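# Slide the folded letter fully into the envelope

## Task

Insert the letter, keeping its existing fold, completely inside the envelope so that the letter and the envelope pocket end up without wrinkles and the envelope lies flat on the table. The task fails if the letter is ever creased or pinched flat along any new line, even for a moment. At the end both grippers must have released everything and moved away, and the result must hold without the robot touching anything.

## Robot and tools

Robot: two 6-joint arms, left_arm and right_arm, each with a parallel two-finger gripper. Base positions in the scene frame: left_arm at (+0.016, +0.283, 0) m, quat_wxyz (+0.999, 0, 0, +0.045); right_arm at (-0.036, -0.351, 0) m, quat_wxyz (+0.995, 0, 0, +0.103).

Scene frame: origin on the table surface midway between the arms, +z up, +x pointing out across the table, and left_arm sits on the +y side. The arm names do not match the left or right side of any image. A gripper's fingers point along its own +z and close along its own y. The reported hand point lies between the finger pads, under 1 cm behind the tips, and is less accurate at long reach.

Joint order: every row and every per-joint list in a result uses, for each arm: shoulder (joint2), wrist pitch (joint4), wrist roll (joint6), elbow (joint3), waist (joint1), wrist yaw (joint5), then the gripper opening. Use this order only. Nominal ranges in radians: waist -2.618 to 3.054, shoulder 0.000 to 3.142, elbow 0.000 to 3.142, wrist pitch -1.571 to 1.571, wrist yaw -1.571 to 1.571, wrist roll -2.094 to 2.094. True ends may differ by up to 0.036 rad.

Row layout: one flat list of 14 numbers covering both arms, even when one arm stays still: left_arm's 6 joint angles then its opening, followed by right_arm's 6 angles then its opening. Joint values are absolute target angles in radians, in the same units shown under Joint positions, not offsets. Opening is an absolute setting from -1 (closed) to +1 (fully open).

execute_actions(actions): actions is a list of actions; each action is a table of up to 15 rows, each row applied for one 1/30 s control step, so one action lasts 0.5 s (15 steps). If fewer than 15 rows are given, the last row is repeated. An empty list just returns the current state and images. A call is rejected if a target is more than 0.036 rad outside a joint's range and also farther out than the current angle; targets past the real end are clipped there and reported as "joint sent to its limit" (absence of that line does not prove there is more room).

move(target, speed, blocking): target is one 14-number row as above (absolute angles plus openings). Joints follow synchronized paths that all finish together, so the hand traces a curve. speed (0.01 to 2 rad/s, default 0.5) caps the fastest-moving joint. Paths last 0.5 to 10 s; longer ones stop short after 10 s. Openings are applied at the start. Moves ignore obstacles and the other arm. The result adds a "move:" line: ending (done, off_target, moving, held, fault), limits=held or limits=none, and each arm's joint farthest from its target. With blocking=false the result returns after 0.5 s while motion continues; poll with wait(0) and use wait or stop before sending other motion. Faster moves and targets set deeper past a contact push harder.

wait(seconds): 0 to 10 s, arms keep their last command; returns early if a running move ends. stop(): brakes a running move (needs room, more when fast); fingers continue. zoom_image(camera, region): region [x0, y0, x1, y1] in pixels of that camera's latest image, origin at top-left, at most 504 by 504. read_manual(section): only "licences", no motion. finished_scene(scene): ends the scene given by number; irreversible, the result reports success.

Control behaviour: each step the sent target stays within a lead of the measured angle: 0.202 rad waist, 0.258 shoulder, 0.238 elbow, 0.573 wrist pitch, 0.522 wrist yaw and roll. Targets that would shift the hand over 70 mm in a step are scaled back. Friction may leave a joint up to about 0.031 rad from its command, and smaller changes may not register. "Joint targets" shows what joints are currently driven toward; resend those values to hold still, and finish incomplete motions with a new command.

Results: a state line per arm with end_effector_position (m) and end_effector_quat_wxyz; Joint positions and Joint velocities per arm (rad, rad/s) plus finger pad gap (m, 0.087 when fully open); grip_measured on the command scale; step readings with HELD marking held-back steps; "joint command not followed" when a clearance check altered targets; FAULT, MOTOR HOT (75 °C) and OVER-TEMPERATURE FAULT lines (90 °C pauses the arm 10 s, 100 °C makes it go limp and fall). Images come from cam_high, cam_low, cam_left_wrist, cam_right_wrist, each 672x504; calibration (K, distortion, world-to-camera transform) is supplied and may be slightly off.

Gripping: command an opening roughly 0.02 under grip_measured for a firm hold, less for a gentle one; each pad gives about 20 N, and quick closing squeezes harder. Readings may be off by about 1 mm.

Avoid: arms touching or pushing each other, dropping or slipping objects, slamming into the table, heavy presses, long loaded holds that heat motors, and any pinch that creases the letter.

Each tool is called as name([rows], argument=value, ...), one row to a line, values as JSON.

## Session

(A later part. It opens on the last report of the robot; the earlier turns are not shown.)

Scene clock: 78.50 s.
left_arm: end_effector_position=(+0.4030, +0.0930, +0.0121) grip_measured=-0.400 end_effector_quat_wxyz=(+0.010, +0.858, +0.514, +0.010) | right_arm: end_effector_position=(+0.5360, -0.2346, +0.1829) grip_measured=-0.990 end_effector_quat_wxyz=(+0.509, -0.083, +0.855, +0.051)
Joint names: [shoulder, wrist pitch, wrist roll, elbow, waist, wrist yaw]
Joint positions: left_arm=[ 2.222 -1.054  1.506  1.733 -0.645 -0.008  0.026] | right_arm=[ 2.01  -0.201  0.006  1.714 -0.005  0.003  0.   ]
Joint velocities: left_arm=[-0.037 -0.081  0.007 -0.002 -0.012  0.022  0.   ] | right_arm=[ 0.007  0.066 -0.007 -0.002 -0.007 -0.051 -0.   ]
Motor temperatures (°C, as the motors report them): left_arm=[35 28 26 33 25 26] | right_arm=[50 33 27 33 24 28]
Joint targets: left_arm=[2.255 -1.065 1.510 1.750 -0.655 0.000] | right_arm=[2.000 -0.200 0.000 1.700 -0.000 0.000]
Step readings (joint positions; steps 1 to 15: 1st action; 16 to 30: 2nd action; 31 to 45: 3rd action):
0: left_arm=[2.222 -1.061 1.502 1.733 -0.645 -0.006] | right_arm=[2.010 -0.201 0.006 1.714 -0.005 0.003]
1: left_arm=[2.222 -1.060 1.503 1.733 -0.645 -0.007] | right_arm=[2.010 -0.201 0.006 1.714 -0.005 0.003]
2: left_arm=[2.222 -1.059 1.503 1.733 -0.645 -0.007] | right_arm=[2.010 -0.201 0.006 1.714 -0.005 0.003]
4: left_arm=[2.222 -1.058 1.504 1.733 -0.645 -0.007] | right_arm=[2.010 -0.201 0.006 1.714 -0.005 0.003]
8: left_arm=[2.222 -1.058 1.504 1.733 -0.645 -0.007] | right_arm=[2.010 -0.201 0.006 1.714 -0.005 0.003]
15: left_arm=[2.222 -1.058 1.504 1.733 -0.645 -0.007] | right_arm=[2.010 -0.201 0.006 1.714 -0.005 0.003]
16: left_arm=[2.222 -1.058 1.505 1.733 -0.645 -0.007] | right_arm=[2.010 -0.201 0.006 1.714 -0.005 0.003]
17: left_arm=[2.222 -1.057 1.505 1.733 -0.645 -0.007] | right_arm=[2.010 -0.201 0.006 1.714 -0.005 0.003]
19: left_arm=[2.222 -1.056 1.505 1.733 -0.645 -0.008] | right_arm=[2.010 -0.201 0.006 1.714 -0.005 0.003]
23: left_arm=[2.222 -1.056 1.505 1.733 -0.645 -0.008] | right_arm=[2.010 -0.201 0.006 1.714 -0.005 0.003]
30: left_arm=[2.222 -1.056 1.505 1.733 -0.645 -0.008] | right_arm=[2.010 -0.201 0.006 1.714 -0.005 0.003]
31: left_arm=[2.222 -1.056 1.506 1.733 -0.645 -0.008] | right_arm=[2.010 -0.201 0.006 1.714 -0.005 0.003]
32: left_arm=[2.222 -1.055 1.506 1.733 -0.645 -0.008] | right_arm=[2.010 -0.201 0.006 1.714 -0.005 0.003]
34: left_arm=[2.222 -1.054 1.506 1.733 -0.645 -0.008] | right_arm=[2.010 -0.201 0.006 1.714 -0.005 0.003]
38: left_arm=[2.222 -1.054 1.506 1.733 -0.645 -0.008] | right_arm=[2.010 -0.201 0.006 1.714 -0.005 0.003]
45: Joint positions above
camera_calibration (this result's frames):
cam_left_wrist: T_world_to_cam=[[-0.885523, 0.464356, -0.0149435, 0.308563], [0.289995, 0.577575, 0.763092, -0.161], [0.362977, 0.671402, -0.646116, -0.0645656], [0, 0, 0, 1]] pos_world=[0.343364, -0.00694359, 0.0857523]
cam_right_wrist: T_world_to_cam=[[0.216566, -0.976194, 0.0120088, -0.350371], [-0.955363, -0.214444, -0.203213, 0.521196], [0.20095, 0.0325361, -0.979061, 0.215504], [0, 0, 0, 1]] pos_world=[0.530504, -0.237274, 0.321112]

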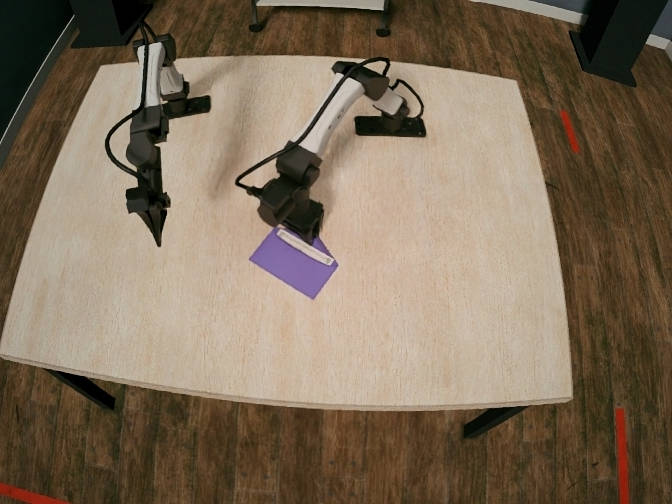

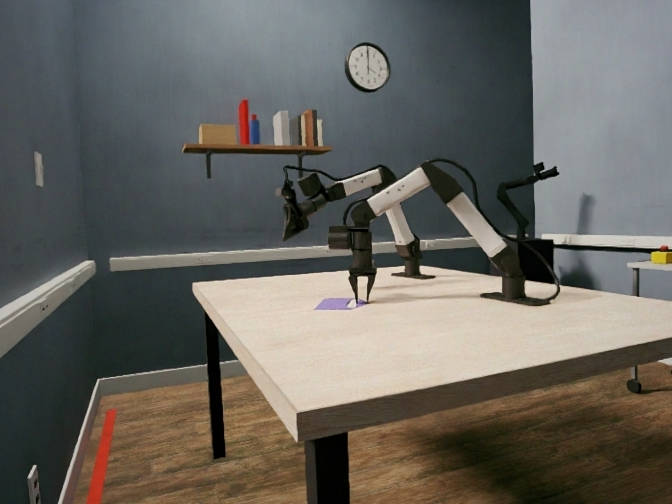

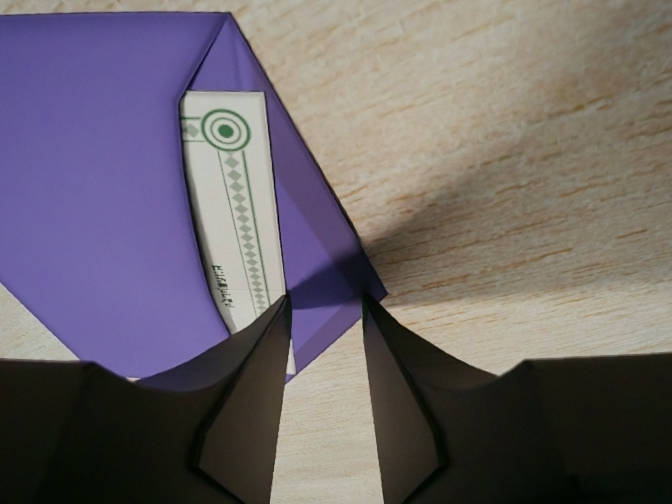

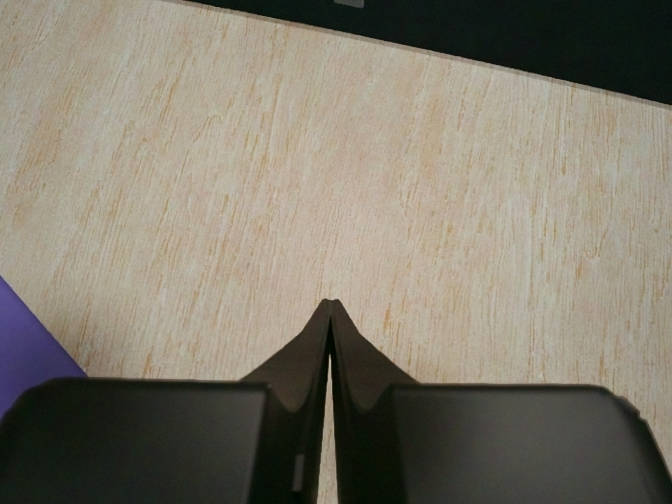

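execute_actions([
  [[2.255,-1.08,1.51,1.75,-0.655,0,-0.28,2.0,-0.2,0,1.7,0,0,-1]],
  [[2.255,-1.08,1.51,1.75,-0.655,0,-0.16,2.0,-0.2,0,1.7,0,0,-1]],
  [[2.255,-1.08,1.51,1.75,-0.655,0,-0.04,2.0,-0.2,0,1.7,0,0,-1]],
])

move(target=[1.9,-1.08,1.51,1.75,-0.655,0,-0.04,2.0,-0.2,0,1.7,0,0,-1], speed=0.4)

Scene clock: 80.10 s.
left_arm: end_effector_position=(+0.4034, +0.0931, +0.0124) grip_measured=-0.040 end_effector_quat_wxyz=(+0.009, +0.858, +0.514, +0.010) | right_arm: end_effector_position=(+0.5360, -0.2346, +0.1829) grip_measured=-0.990 end_effector_quat_wxyz=(+0.509, -0.083, +0.855, +0.051)
Joint names: [shoulder, wrist pitch, wrist roll, elbow, waist, wrist yaw]
Joint positions: left_arm=[ 2.225 -1.058  1.506  1.738 -0.645 -0.01   0.042] | right_arm=[ 2.01  -0.201  0.006  1.714 -0.005  0.003  0.   ]
Joint velocities: left_arm=[-0.002 -0.037 -0.022 -0.007 -0.002 -0.022 -0.   ] | right_arm=[ 0.012  0.007  0.037 -0.012  0.002  0.022  0.   ]
Motor temperatures (°C, as the motors report them): left_arm=[36 28 26 33 25 26] | right_arm=[50 33 27 33 24 28]
Joint targets: left_arm=[2.255 -1.080 1.510 1.750 -0.655 -0.000] | right_arm=[2.000 -0.200 0.000 1.700 0.000 0.000]
Step readings (joint positions; steps 1 to 15: 1st action; 16 to 30: 2nd action; 31 to 45: 3rd action):
0: left_arm=[2.222 -1.054 1.506 1.733 -0.645 -0.008] | right_arm=[2.010 -0.201 0.006 1.714 -0.005 0.003]
1: left_arm=[2.222 -1.054 1.506 1.733 -0.645 -0.008] | right_arm=[2.010 -0.201 0.006 1.714 -0.005 0.003]
2: left_arm=[2.222 -1.054 1.506 1.733 -0.645 -0.009] | right_arm=[2.010 -0.201 0.006 1.714 -0.005 0.003]
4: left_arm=[2.222 -1.054 1.506 1.733 -0.645 -0.009] | right_arm=[2.010 -0.201 0.006 1.714 -0.005 0.003]
8: left_arm=[2.222 -1.054 1.506 1.733 -0.645 -0.009] | right_arm=[2.010 -0.201 0.006 1.714 -0.005 0.003]
15: left_arm=[2.222 -1.054 1.506 1.733 -0.645 -0.009] | right_arm=[2.010 -0.201 0.006 1.714 -0.005 0.003]
16: left_arm=[2.222 -1.054 1.506 1.733 -0.645 -0.009] | right_arm=[2.010 -0.201 0.006 1.714 -0.005 0.003]
17: left_arm=[2.222 -1.054 1.506 1.733 -0.645 -0.010] | right_arm=[2.010 -0.201 0.006 1.714 -0.005 0.003]
19: left_arm=[2.223 -1.056 1.506 1.735 -0.645 -0.010] | right_arm=[2.010 -0.201 0.006 1.714 -0.005 0.003]
23: left_arm=[2.225 -1.058 1.506 1.738 -0.645 -0.010] | right_arm=[2.010 -0.201 0.006 1.714 -0.005 0.003]
30: left_arm=[2.225 -1.058 1.506 1.738 -0.645 -0.010] | right_arm=[2.010 -0.201 0.006 1.714 -0.005 0.003]
31: left_arm=[2.225 -1.058 1.506 1.738 -0.645 -0.010] | right_arm=[2.010 -0.201 0.006 1.714 -0.005 0.003]
32: left_arm=[2.225 -1.058 1.506 1.738 -0.645 -0.010] | right_arm=[2.010 -0.201 0.006 1.714 -0.005 0.003]
34: left_arm=[2.225 -1.058 1.506 1.738 -0.645 -0.010] | right_arm=[2.010 -0.201 0.006 1.714 -0.005 0.003]
38: left_arm=[2.225 -1.058 1.506 1.738 -0.645 -0.010] | right_arm=[2.010 -0.201 0.006 1.714 -0.005 0.003]
45: Joint positions above
camera_calibration (this result's frames):
cam_left_wrist: T_world_to_cam=[[-0.885373, 0.464683, -0.0135571, 0.308841], [0.290405, 0.575619, 0.764413, -0.161425], [0.363013, 0.672854, -0.644584, -0.0647784], [0, 0, 0, 1]] pos_world=[0.343834, -0.00700766, 0.0858272]
cam_right_wrist: T_world_to_cam=[[0.216566, -0.976194, 0.0120088, -0.350371], [-0.955363, -0.214444, -0.203213, 0.521196], [0.20095, 0.0325361, -0.979061, 0.215504], [0, 0, 0, 1]] pos_world=[0.530504, -0.237274, 0.321112]

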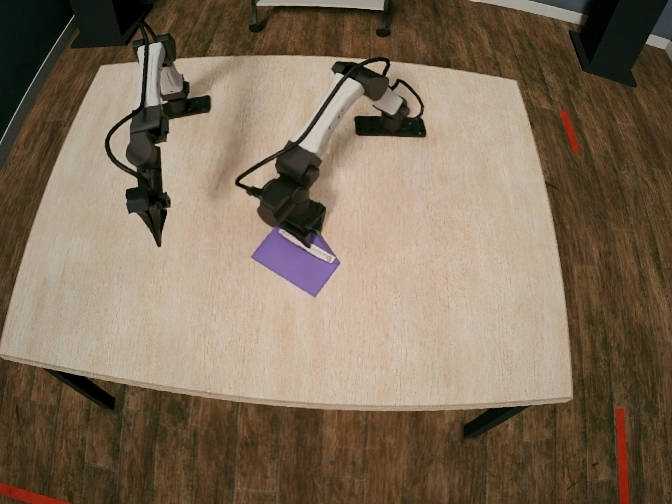

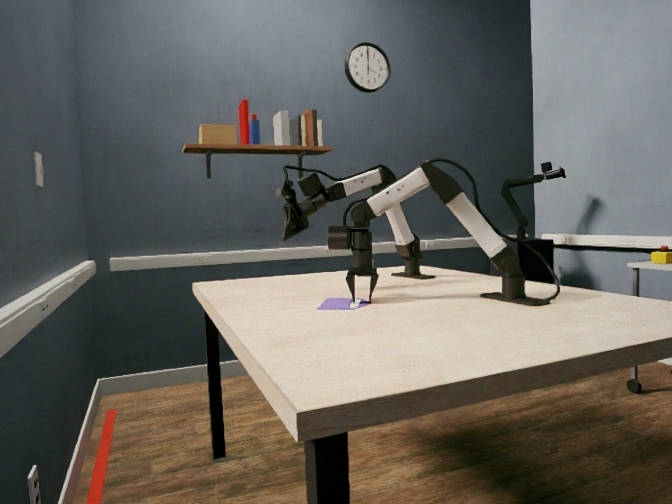

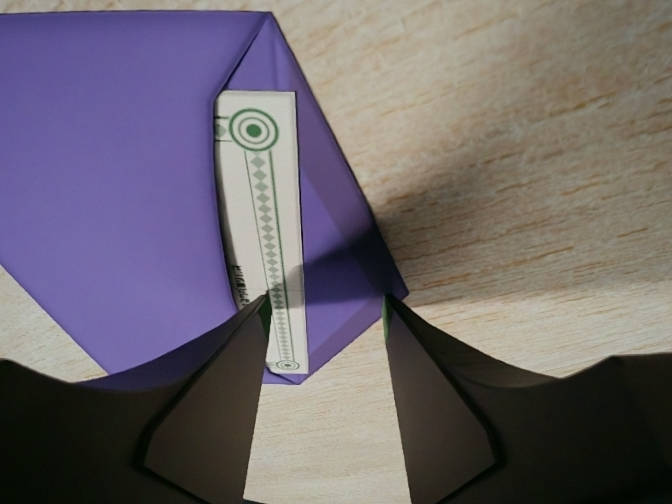

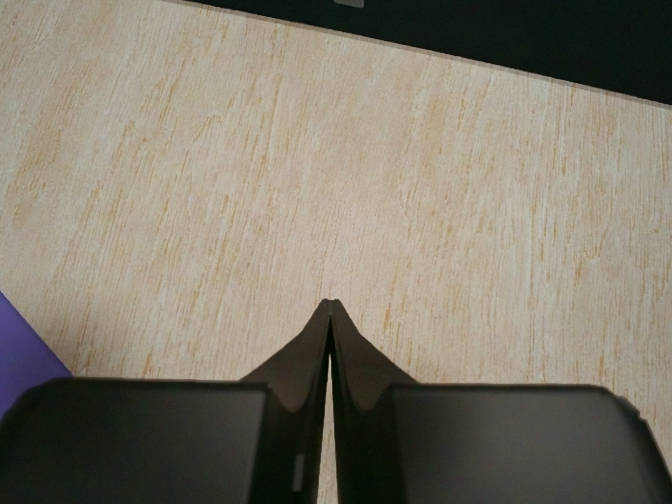

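Scene clock: 81.43 s.
left_arm: end_effector_position=(+0.4097, +0.0884, +0.1431) grip_measured=-0.040 end_effector_quat_wxyz=(+0.143, +0.846, +0.508, +0.077) | right_arm: end_effector_position=(+0.5360, -0.2346, +0.1829) grip_measured=-0.990 end_effector_quat_wxyz=(+0.509, -0.083, +0.855, +0.051)
Joint names: [shoulder, wrist pitch, wrist roll, elbow, waist, wrist yaw]
Joint positions: left_arm=[ 1.909 -1.073  1.506  1.738 -0.645 -0.006  0.042] | right_arm=[ 2.01  -0.201  0.006  1.714 -0.005  0.003  0.   ]
Joint velocities: left_arm=[-0.002  0.051 -0.051  0.007 -0.007 -0.007 -0.   ] | right_arm=[-0.012 -0.037 -0.007  0.002  0.002 -0.022  0.001]
Motor temperatures (°C, as the motors report them): left_arm=[36 28 26 33 25 26] | right_arm=[50 33 27 33 24 28]
Joint targets: left_arm=[1.900 -1.080 1.510 1.750 -0.655 -0.000] | right_arm=[2.000 -0.200 -0.000 1.700 -0.000 -0.000]
move: done; limits=none; left_arm: farthest joint: the elbow, 0.012 radians from its target (0.012 radians at the start); right_arm: farthest joint: the elbow, 0.014 radians from its target (0.014 radians at the start)
camera_calibration (this result's frames):
cam_left_wrist: T_world_to_cam=[[-0.84382, 0.438939, -0.308707, 0.34585], [0.102029, 0.69601, 0.710746, -0.186289], [0.526838, 0.568245, -0.632092, -0.0392791], [0, 0, 0, 1]] pos_world=[0.331535, 0.000172302, 0.214342]
cam_right_wrist: T_world_to_cam=[[0.216566, -0.976194, 0.0120088, -0.350371], [-0.955363, -0.214444, -0.203213, 0.521196], [0.20095, 0.0325361, -0.979061, 0.215504], [0, 0, 0, 1]] pos_world=[0.530504, -0.237274, 0.321112]

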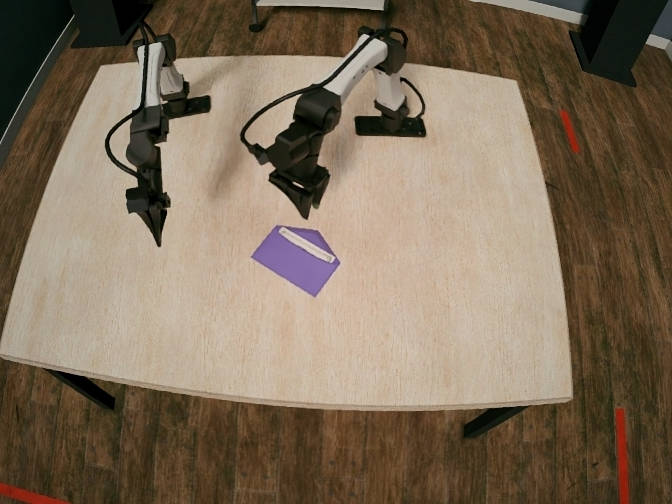

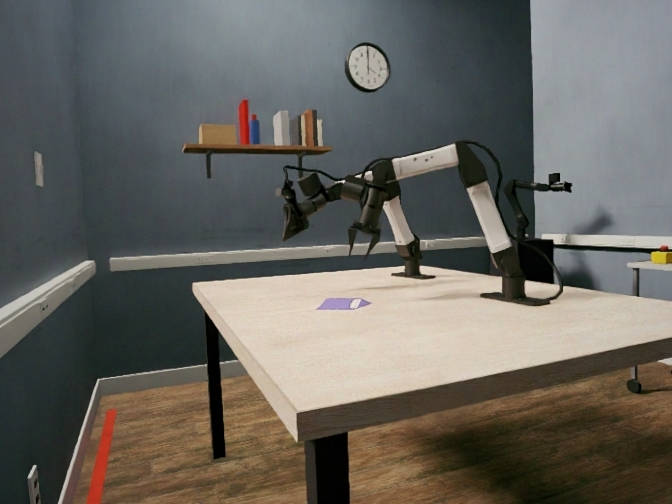

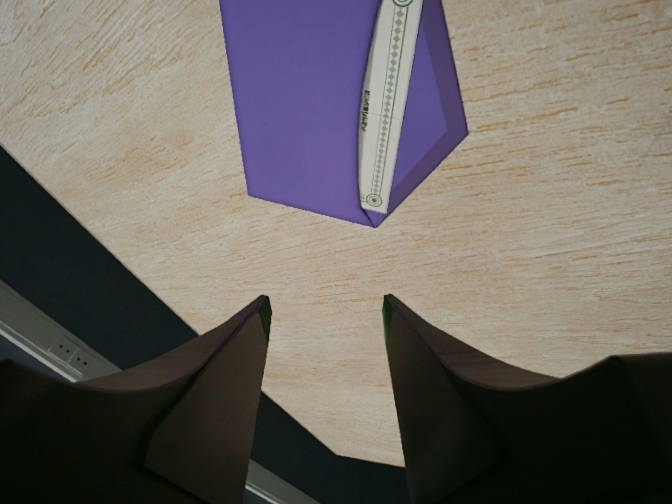

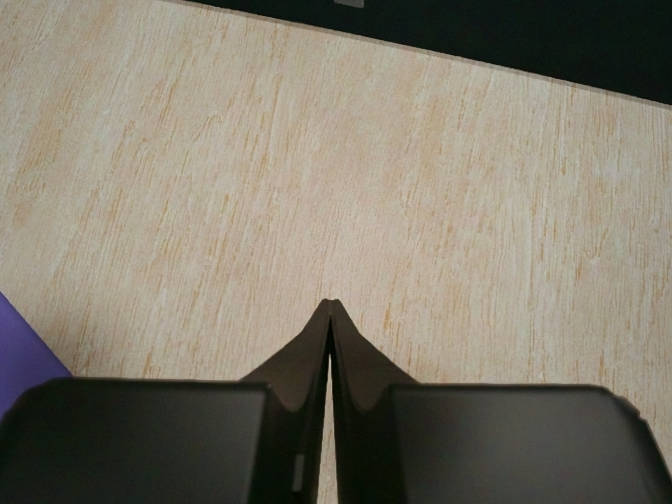

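Rode over; repeat the stroke.

move(target=[2.19,-1.05,1.51,1.75,-0.655,0,-1,2.0,-0.2,0,1.7,0,0,-1], speed=0.4)

move(target=[2.258,-1.05,1.51,1.75,-0.655,0,-1,2.0,-0.2,0,1.7,0,0,-1], speed=0.05)

execute_actions([
  [[2.258,-1.08,1.51,1.75,-0.655,0,-0.88,2.0,-0.2,0,1.7,0,0,-1]],
  [[2.258,-1.08,1.51,1.75,-0.655,0,-0.76,2.0,-0.2,0,1.7,0,0,-1]],
  [[2.258,-1.08,1.51,1.75,-0.655,0,-0.64,2.0,-0.2,0,1.7,0,0,-1]],
  [[2.258,-1.08,1.51,1.75,-0.655,0,-0.52,2.0,-0.2,0,1.7,0,0,-1]],
  [[2.258,-1.08,1.51,1.75,-0.655,0,-0.44,2.0,-0.2,0,1.7,0,0,-1]],
])

Scene clock: 82.90 s.
left_arm: end_effector_position=(+0.4049, +0.0914, +0.0255) grip_measured=-1.000 end_effector_quat_wxyz=(+0.023, +0.857, +0.514, +0.015) | right_arm: end_effector_position=(+0.5360, -0.2346, +0.1829) grip_measured=-0.990 end_effector_quat_wxyz=(+0.509, -0.083, +0.855, +0.051)
Joint names: [shoulder, wrist pitch, wrist roll, elbow, waist, wrist yaw]
Joint positions: left_arm=[ 2.193 -1.062  1.506  1.738 -0.645 -0.006  0.   ] | right_arm=[ 2.01  -0.201  0.006  1.714 -0.005  0.003  0.   ]
Joint velocities: left_arm=[-0.002  0.022  0.007 -0.002  0.007 -0.037  0.   ] | right_arm=[ 0.002 -0.022 -0.066  0.007  0.012 -0.022  0.   ]
Motor temperatures (°C, as the motors report them): left_arm=[36 28 26 33 25 26] | right_arm=[50 34 27 33 24 28]
Joint targets: left_arm=[2.190 -1.050 1.510 1.750 -0.655 0.000] | right_arm=[2.000 -0.200 0.000 1.700 -0.000 -0.000]
move: done; limits=none; left_arm: farthest joint: the elbow, 0.012 radians from its target (0.012 radians at the start); right_arm: farthest joint: the elbow, 0.014 radians from its target (0.014 radians at the start)
camera_calibration (this result's frames):
cam_left_wrist: T_world_to_cam=[[-0.884684, 0.464316, -0.0417784, 0.311557], [0.273664, 0.589788, 0.759775, -0.165237], [0.377416, 0.660727, -0.648843, -0.0602951], [0, 0, 0, 1]] pos_world=[0.343605, -0.00736721, 0.0994376]
cam_right_wrist: T_world_to_cam=[[0.216566, -0.976194, 0.0120088, -0.350371], [-0.955363, -0.214444, -0.203213, 0.521196], [0.20095, 0.0325361, -0.979061, 0.215504], [0, 0, 0, 1]] pos_world=[0.530504, -0.237274, 0.321112]

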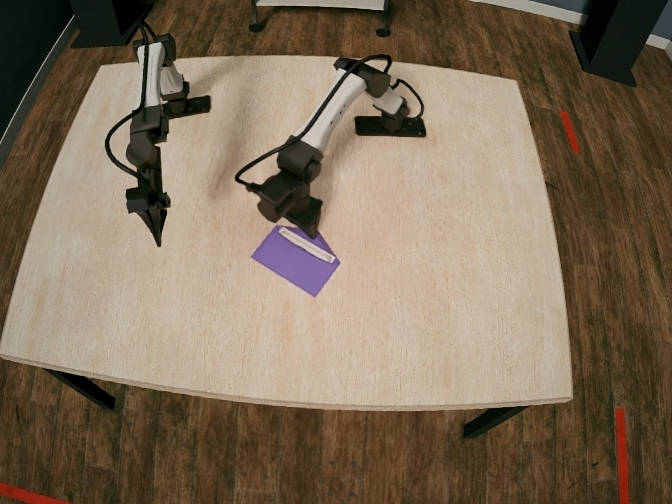

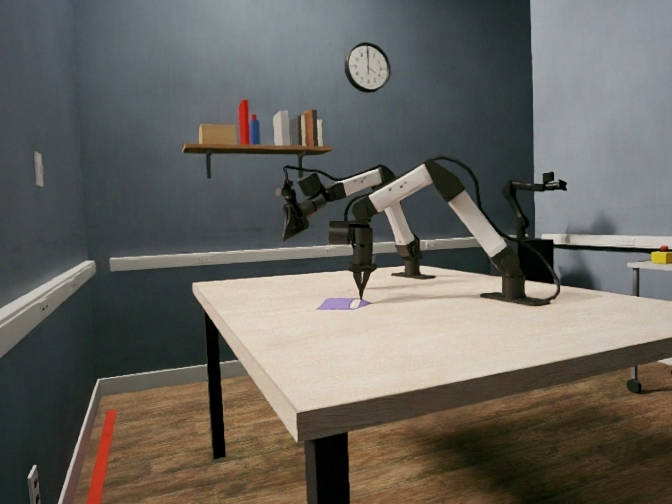

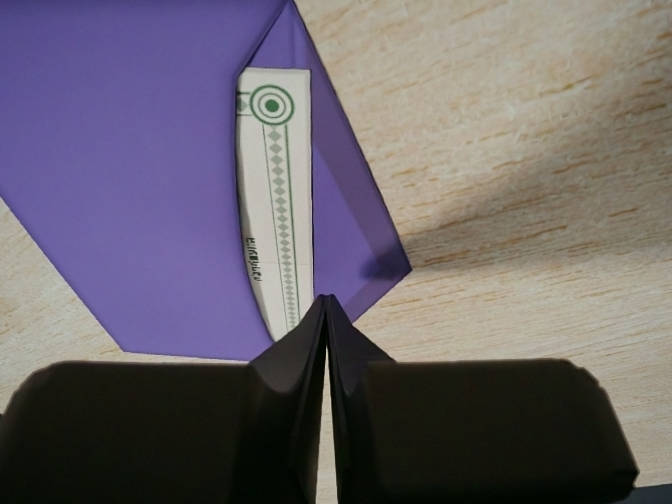

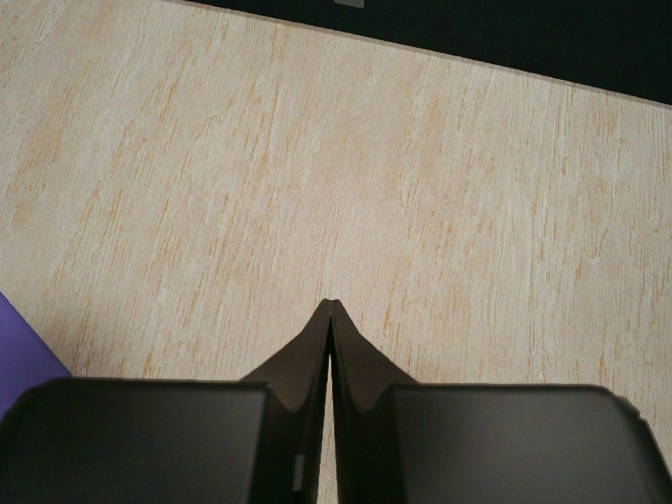

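Scene clock: 84.43 s.
left_arm: end_effector_position=(+0.4022, +0.0930, +0.0120) grip_measured=-1.000 end_effector_quat_wxyz=(+0.008, +0.858, +0.514, +0.008) | right_arm: end_effector_position=(+0.5360, -0.2346, +0.1829) grip_measured=-0.990 end_effector_quat_wxyz=(+0.509, -0.083, +0.855, +0.051)
Joint names: [shoulder, wrist pitch, wrist roll, elbow, waist, wrist yaw]
Joint positions: left_arm=[ 2.225 -1.062  1.506  1.738 -0.645 -0.006  0.   ] | right_arm=[ 2.01  -0.201  0.006  1.714 -0.005  0.003  0.   ]
Joint velocities: left_arm=[ 0.007 -0.022 -0.007 -0.012  0.007  0.022  0.   ] | right_arm=[-0.032 -0.022  0.007 -0.012 -0.007 -0.007 -0.001]
Motor temperatures (°C, as the motors report them): left_arm=[37 28 26 33 25 26] | right_arm=[50 34 27 33 24 28]
Joint targets: left_arm=[2.258 -1.050 1.510 1.750 -0.655 -0.000] | right_arm=[2.000 -0.200 -0.000 1.700 0.000 0.000]
move: off_target (left_arm); limits=none; left_arm: farthest joint: the shoulder, 0.033 radians from its target (0.065 radians at the start); right_arm: farthest joint: the elbow, 0.014 radians from its target (0.014 radians at the start)
camera_calibration (this result's frames):
cam_left_wrist: T_world_to_cam=[[-0.885392, 0.464756, -0.00906916, 0.307748], [0.294872, 0.576621, 0.761944, -0.162603], [0.359348, 0.671945, -0.647579, -0.0628929], [0, 0, 0, 1]] pos_world=[0.343026, -0.00700719, 0.0859572]
cam_right_wrist: T_world_to_cam=[[0.216566, -0.976194, 0.0120088, -0.350371], [-0.955363, -0.214444, -0.203213, 0.521196], [0.20095, 0.0325361, -0.979061, 0.215504], [0, 0, 0, 1]] pos_world=[0.530504, -0.237274, 0.321112]

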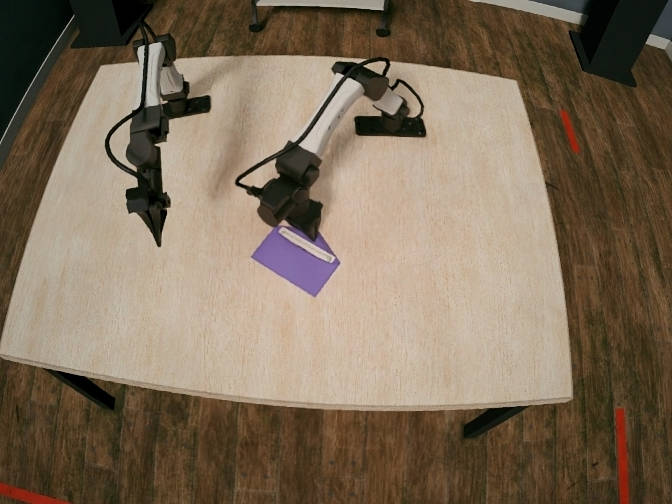

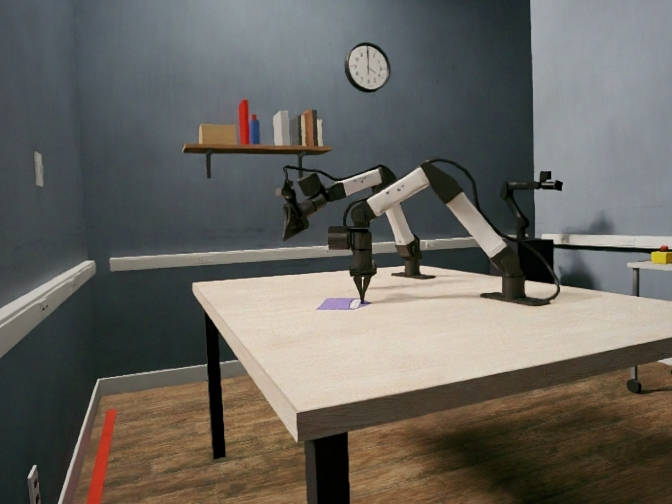

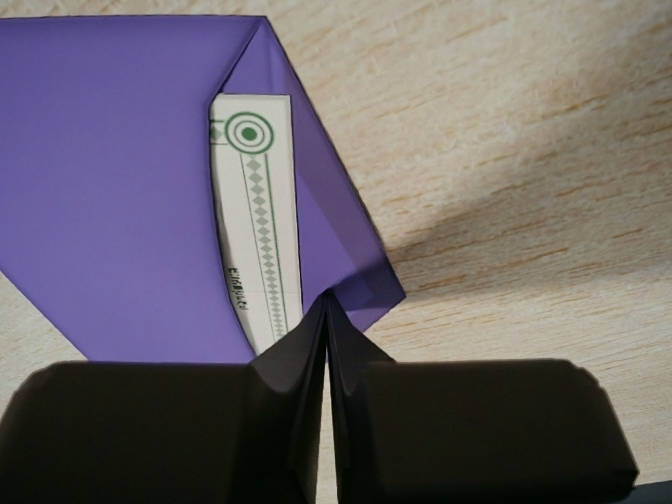

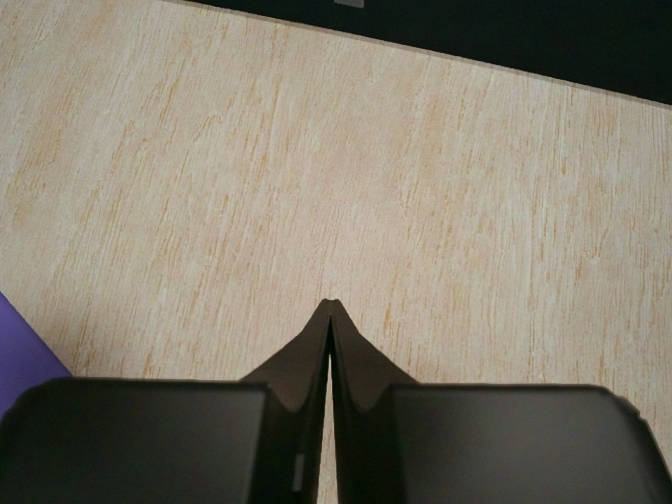

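Scene clock: 86.93 s.
left_arm: end_effector_position=(+0.4024, +0.0933, +0.0121) grip_measured=-0.440 end_effector_quat_wxyz=(+0.008, +0.858, +0.514, +0.008) | right_arm: end_effector_position=(+0.5360, -0.2346, +0.1829) grip_measured=-0.990 end_effector_quat_wxyz=(+0.509, -0.083, +0.855, +0.051)
Joint names: [shoulder, wrist pitch, wrist roll, elbow, waist, wrist yaw]
Joint positions: left_arm=[ 2.225 -1.062  1.506  1.738 -0.645 -0.008  0.024] | right_arm=[ 2.01  -0.201  0.006  1.714 -0.005  0.003  0.   ]
Joint velocities: left_arm=[-0.017  0.022  0.007 -0.007 -0.002  0.007 -0.   ] | right_arm=[ 0.012 -0.095  0.066  0.002  0.002  0.037 -0.   ]
Motor temperatures (°C, as the motors report them): left_arm=[37 28 26 33 25 26] | right_arm=[51 34 27 33 24 28]
Joint targets: left_arm=[2.258 -1.080 1.510 1.750 -0.655 0.000] | right_arm=[2.000 -0.200 0.000 1.700 0.000 0.000]
Step readings (joint positions; steps 1 to 15: 1st action; 16 to 30: 2nd action; 31 to 45: 3rd action; 46 to 60: 4th action; 61 to 75: 5th action):
0: left_arm=[2.225 -1.062 1.506 1.738 -0.645 -0.006] | right_arm=[2.010 -0.201 0.006 1.714 -0.005 0.003]
1: left_arm=[2.225 -1.062 1.506 1.738 -0.645 -0.006] | right_arm=[2.010 -0.201 0.006 1.714 -0.005 0.003]
2: left_arm=[2.225 -1.062 1.506 1.738 -0.645 -0.006] | right_arm=[2.010 -0.201 0.006 1.714 -0.005 0.003]
4: left_arm=[2.225 -1.062 1.506 1.738 -0.645 -0.006] | right_arm=[2.010 -0.201 0.006 1.714 -0.005 0.003]
8: left_arm=[2.225 -1.062 1.506 1.738 -0.645 -0.006] | right_arm=[2.010 -0.201 0.006 1.714 -0.005 0.003]
15: left_arm=[2.225 -1.062 1.506 1.738 -0.645 -0.006] | right_arm=[2.010 -0.201 0.006 1.714 -0.005 0.003]
16: left_arm=[2.225 -1.062 1.506 1.738 -0.645 -0.007] | right_arm=[2.010 -0.201 0.006 1.714 -0.005 0.003]
17: left_arm=[2.225 -1.062 1.506 1.738 -0.645 -0.007] | right_arm=[2.010 -0.201 0.006 1.714 -0.005 0.003]
19: left_arm=[2.225 -1.062 1.506 1.738 -0.645 -0.007] | right_arm=[2.010 -0.201 0.006 1.714 -0.005 0.003]
23: left_arm=[2.225 -1.062 1.506 1.738 -0.645 -0.007] | right_arm=[2.010 -0.201 0.006 1.714 -0.005 0.003]
30: left_arm=[2.225 -1.062 1.506 1.738 -0.645 -0.007] | right_arm=[2.010 -0.201 0.006 1.714 -0.005 0.003]
31: left_arm=[2.225 -1.062 1.506 1.738 -0.645 -0.007] | right_arm=[2.010 -0.201 0.006 1.714 -0.005 0.003]
32: left_arm=[2.225 -1.062 1.506 1.738 -0.645 -0.007] | right_arm=[2.010 -0.201 0.006 1.714 -0.005 0.003]
34: left_arm=[2.225 -1.062 1.506 1.738 -0.645 -0.007] | right_arm=[2.010 -0.201 0.006 1.714 -0.005 0.003]
38: left_arm=[2.225 -1.062 1.506 1.738 -0.645 -0.007] | right_arm=[2.010 -0.201 0.006 1.714 -0.005 0.003]
45: left_arm=[2.225 -1.062 1.506 1.738 -0.645 -0.007] | right_arm=[2.010 -0.201 0.006 1.714 -0.005 0.003]
46: left_arm=[2.225 -1.062 1.506 1.738 -0.645 -0.007] | right_arm=[2.010 -0.201 0.006 1.714 -0.005 0.003]
47: left_arm=[2.225 -1.062 1.506 1.738 -0.645 -0.007] | right_arm=[2.010 -0.201 0.006 1.714 -0.005 0.003]
49: left_arm=[2.225 -1.062 1.506 1.738 -0.645 -0.007] | right_arm=[2.010 -0.201 0.006 1.714 -0.005 0.003]
53: left_arm=[2.225 -1.062 1.506 1.738 -0.645 -0.007] | right_arm=[2.010 -0.201 0.006 1.714 -0.005 0.003]
60: left_arm=[2.225 -1.062 1.506 1.738 -0.645 -0.007] | right_arm=[2.010 -0.201 0.006 1.714 -0.005 0.003]
61: left_arm=[2.225 -1.062 1.506 1.738 -0.645 -0.008] | right_arm=[2.010 -0.201 0.006 1.714 -0.005 0.003]
62: left_arm=[2.225 -1.062 1.506 1.738 -0.645 -0.008] | right_arm=[2.010 -0.201 0.006 1.714 -0.005 0.003]
64: left_arm=[2.225 -1.062 1.506 1.738 -0.645 -0.008] | right_arm=[2.010 -0.201 0.006 1.714 -0.005 0.003]
68: left_arm=[2.225 -1.062 1.506 1.738 -0.645 -0.008] | right_arm=[2.010 -0.201 0.006 1.714 -0.005 0.003]
75: Joint positions above
camera_calibration (this result's frames):
cam_left_wrist: T_world_to_cam=[[-0.885402, 0.464734, -0.00920683, 0.307779], [0.294082, 0.575397, 0.763173, -0.162463], [0.35997, 0.673008, -0.646128, -0.0634617], [0, 0, 0, 1]] pos_world=[0.34313, -0.00684438, 0.085817]
cam_right_wrist: T_world_to_cam=[[0.216566, -0.976194, 0.0120088, -0.350371], [-0.955363, -0.214444, -0.203213, 0.521196], [0.20095, 0.0325361, -0.979061, 0.215504], [0, 0, 0, 1]] pos_world=[0.530504, -0.237274, 0.321112]

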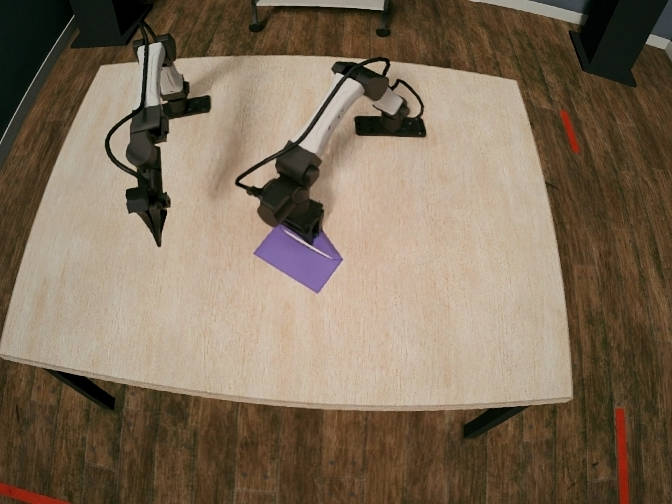

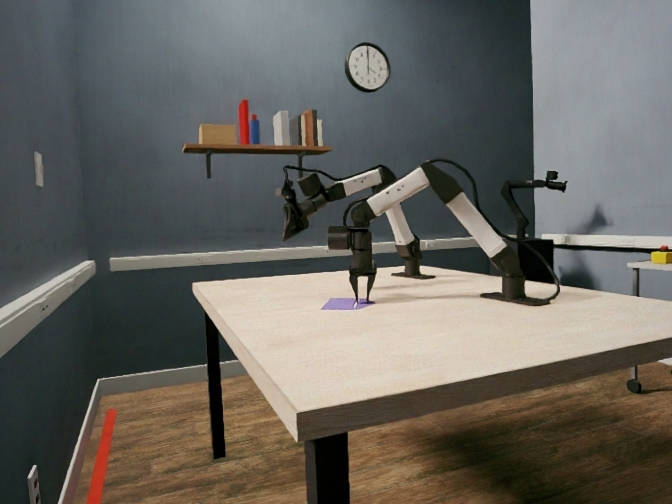

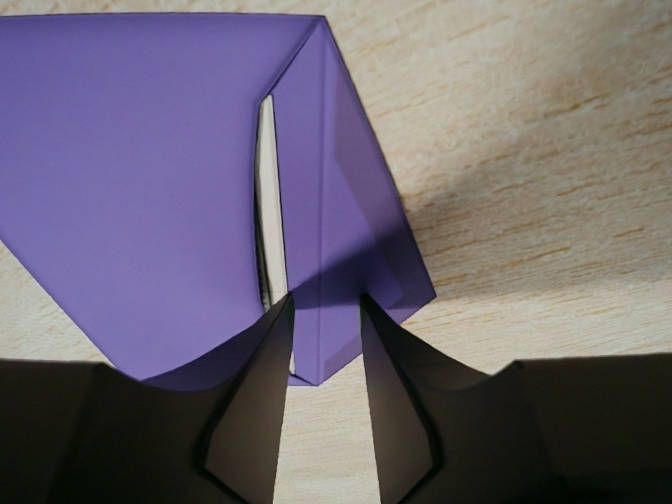

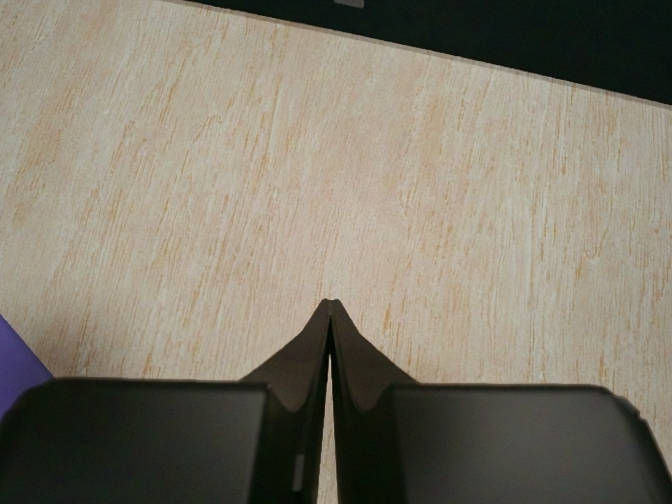

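execute_actions([
  [[2.258,-1.08,1.51,1.75,-0.655,0,-0.34,2.0,-0.2,0,1.7,0,0,-1]],
])

move(target=[1.7,-1.3,1.51,1.6,-0.655,0,-0.34,1.7,-0.2,0,1.5,-0.2,0,-1])

finished_scene(scene=1)

Scene clock: 87.53 s.
left_arm: end_effector_position=(+0.4024, +0.0934, +0.0121) grip_measured=-0.340 end_effector_quat_wxyz=(+0.008, +0.858, +0.514, +0.009) | right_arm: end_effector_position=(+0.5360, -0.2346, +0.1829) grip_measured=-0.990 end_effector_quat_wxyz=(+0.509, -0.083, +0.855, +0.051)
Joint names: [shoulder, wrist pitch, wrist roll, elbow, waist, wrist yaw]
Joint positions: left_arm=[ 2.225 -1.062  1.506  1.738 -0.645 -0.008  0.029] | right_arm=[ 2.01  -0.201  0.006  1.714 -0.005  0.003  0.   ]
Joint velocities: left_arm=[-0.002 -0.037  0.081  0.002 -0.007 -0.037 -0.   ] | right_arm=[ 0.007  0.037 -0.095 -0.002 -0.007 -0.066 -0.   ]
Motor temperatures (°C, as the motors report them): left_arm=[37 28 26 33 25 26] | right_arm=[51 34 27 33 24 28]
Joint targets: left_arm=[2.258 -1.080 1.510 1.750 -0.655 0.000] | right_arm=[2.000 -0.200 -0.000 1.700 -0.000 -0.000]
Step readings (joint positions):
0: left_arm=[2.225 -1.062 1.506 1.738 -0.645 -0.008] | right_arm=[2.010 -0.201 0.006 1.714 -0.005 0.003]
1: left_arm=[2.225 -1.062 1.506 1.738 -0.645 -0.008] | right_arm=[2.010 -0.201 0.006 1.714 -0.005 0.003]
2: left_arm=[2.225 -1.062 1.506 1.738 -0.645 -0.008] | right_arm=[2.010 -0.201 0.006 1.714 -0.005 0.003]
4: left_arm=[2.225 -1.062 1.506 1.738 -0.645 -0.008] | right_arm=[2.010 -0.201 0.006 1.714 -0.005 0.003]
8: left_arm=[2.225 -1.062 1.506 1.738 -0.645 -0.008] | right_arm=[2.010 -0.201 0.006 1.714 -0.005 0.003]
15: Joint positions above
camera_calibration (this result's frames):
cam_left_wrist: T_world_to_cam=[[-0.885404, 0.46473, -0.00923437, 0.307785], [0.293923, 0.575153, 0.763419, -0.162435], [0.360095, 0.67322, -0.645838, -0.0635754], [0, 0, 0, 1]] pos_world=[0.343151, -0.00681179, 0.085789]
cam_right_wrist: T_world_to_cam=[[0.216566, -0.976194, 0.0120088, -0.350371], [-0.955363, -0.214444, -0.203213, 0.521196], [0.20095, 0.0325361, -0.979061, 0.215504], [0, 0, 0, 1]] pos_world=[0.530504, -0.237274, 0.321112]

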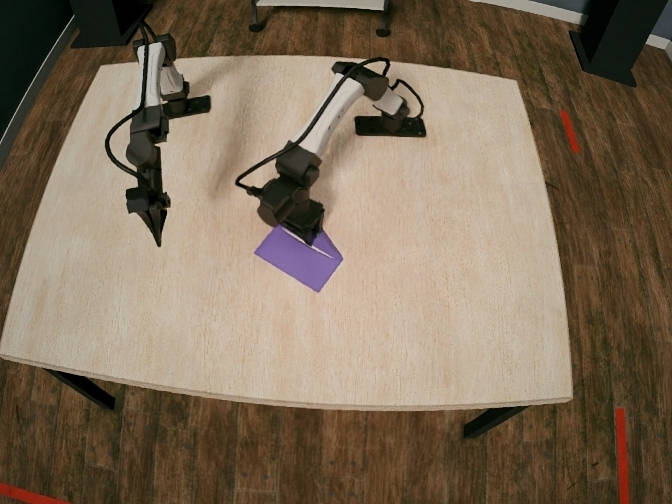

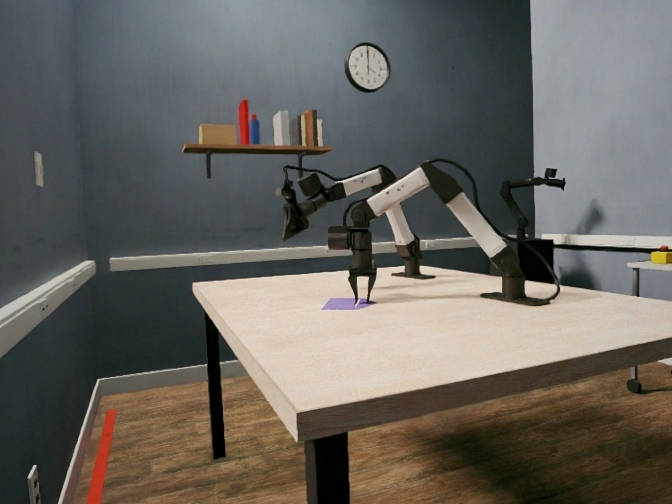

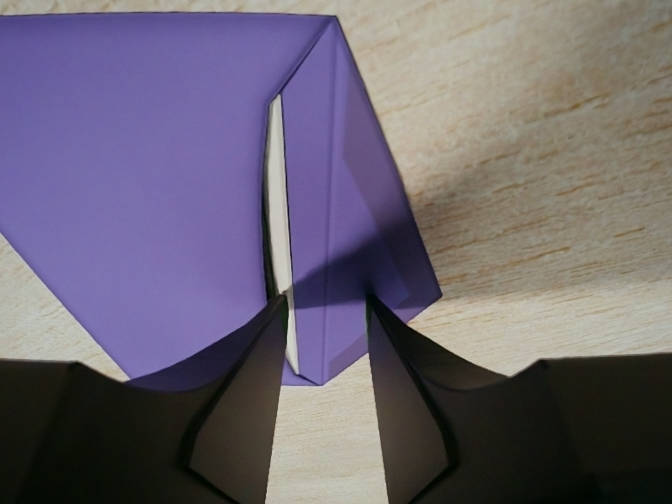

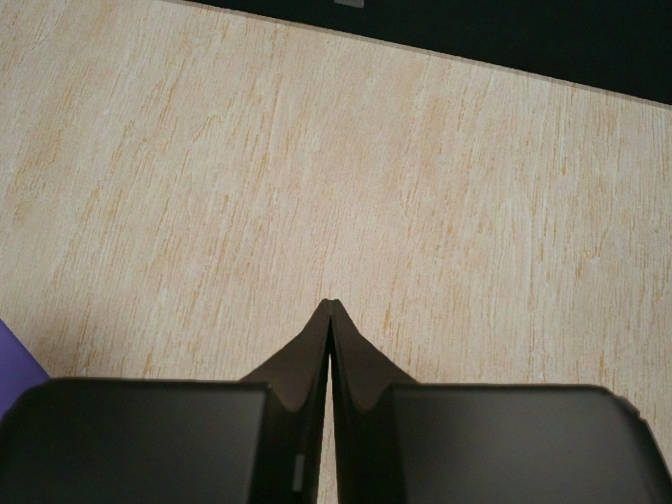

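Scene clock: 89.20 s.
left_arm: end_effector_position=(+0.3365, +0.1339, +0.1682) grip_measured=-0.340 end_effector_quat_wxyz=(+0.084, +0.854, +0.512, +0.047) | right_arm: end_effector_position=(+0.4881, -0.3449, +0.2487) grip_measured=-0.990 end_effector_quat_wxyz=(+0.551, -0.001, +0.834, +0.004)
Joint names: [shoulder, wrist pitch, wrist roll, elbow, waist, wrist yaw]
Joint positions: left_arm=[ 1.709 -1.292  1.506  1.622 -0.645 -0.006  0.029] | right_arm=[ 1.719 -0.204  0.006  1.519 -0.194  0.003  0.   ]
Joint velocities: left_arm=[-0.012 -0.066  0.022  0.007 -0.007  0.066 -0.001] | right_arm=[-0.007  0.066  0.022  0.017 -0.002 -0.007 -0.001]
Motor temperatures (°C, as the motors report them): left_arm=[37 28 26 33 25 26] | right_arm=[51 34 27 33 24 28]
Joint targets: left_arm=[1.700 -1.300 1.510 1.600 -0.655 -0.000] | right_arm=[1.700 -0.200 0.000 1.500 -0.200 -0.000]
move: off_target (left_arm); limits=none; left_arm: farthest joint: the elbow, 0.022 radians from its target (0.138 radians at the start); right_arm: farthest joint: the shoulder, 0.019 radians from its target (0.310 radians at the start)
camera_calibration (this result's frames):
cam_left_wrist: T_world_to_cam=[[-0.871852, 0.456343, -0.177835, 0.256906], [0.185733, 0.64404, 0.742102, -0.254769], [0.453186, 0.613973, -0.646266, 0.0103586], [0, 0, 0, 1]] pos_world=[0.266608, 0.0404841, 0.241446]
cam_right_wrist: T_world_to_cam=[[0.0278974, -0.999519, 0.0135614, -0.364846], [-0.95541, -0.030651, -0.293686, 0.551063], [0.293961, -0.00476358, -0.955806, 0.229102], [0, 0, 0, 1]] pos_world=[0.469322, -0.346688, 0.385765]

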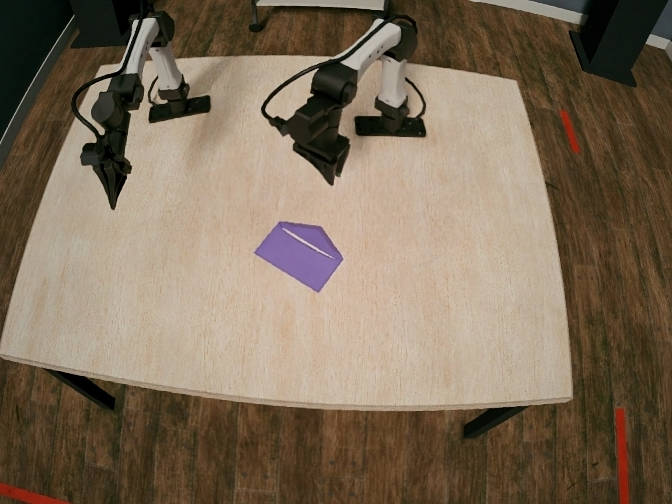

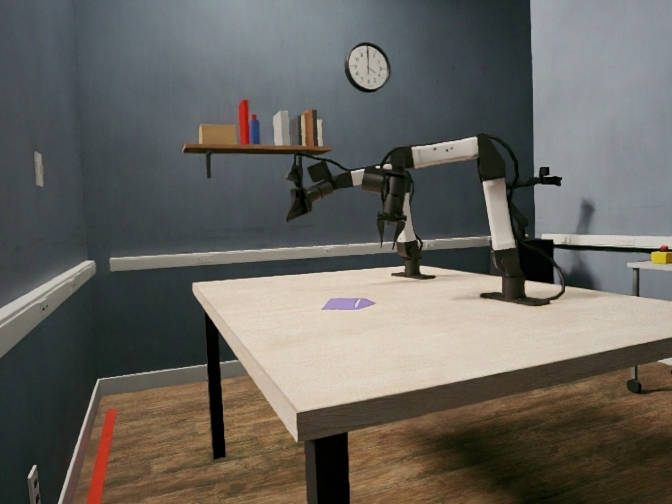

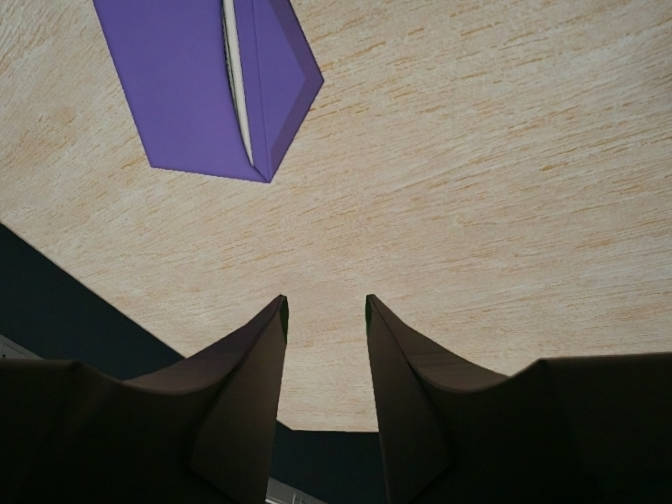

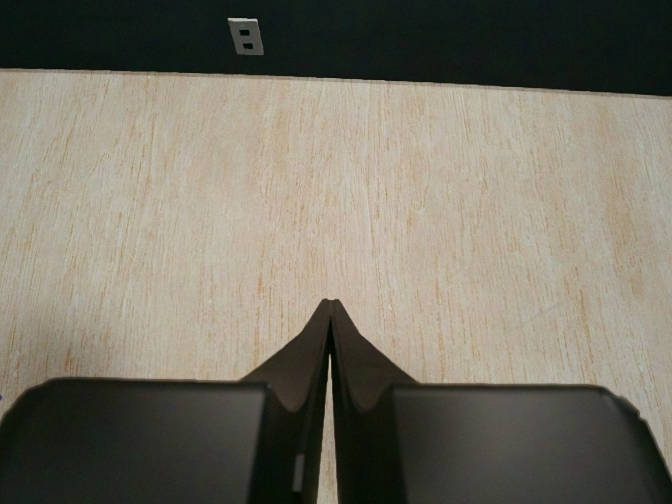

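The scene is finished: the task was done.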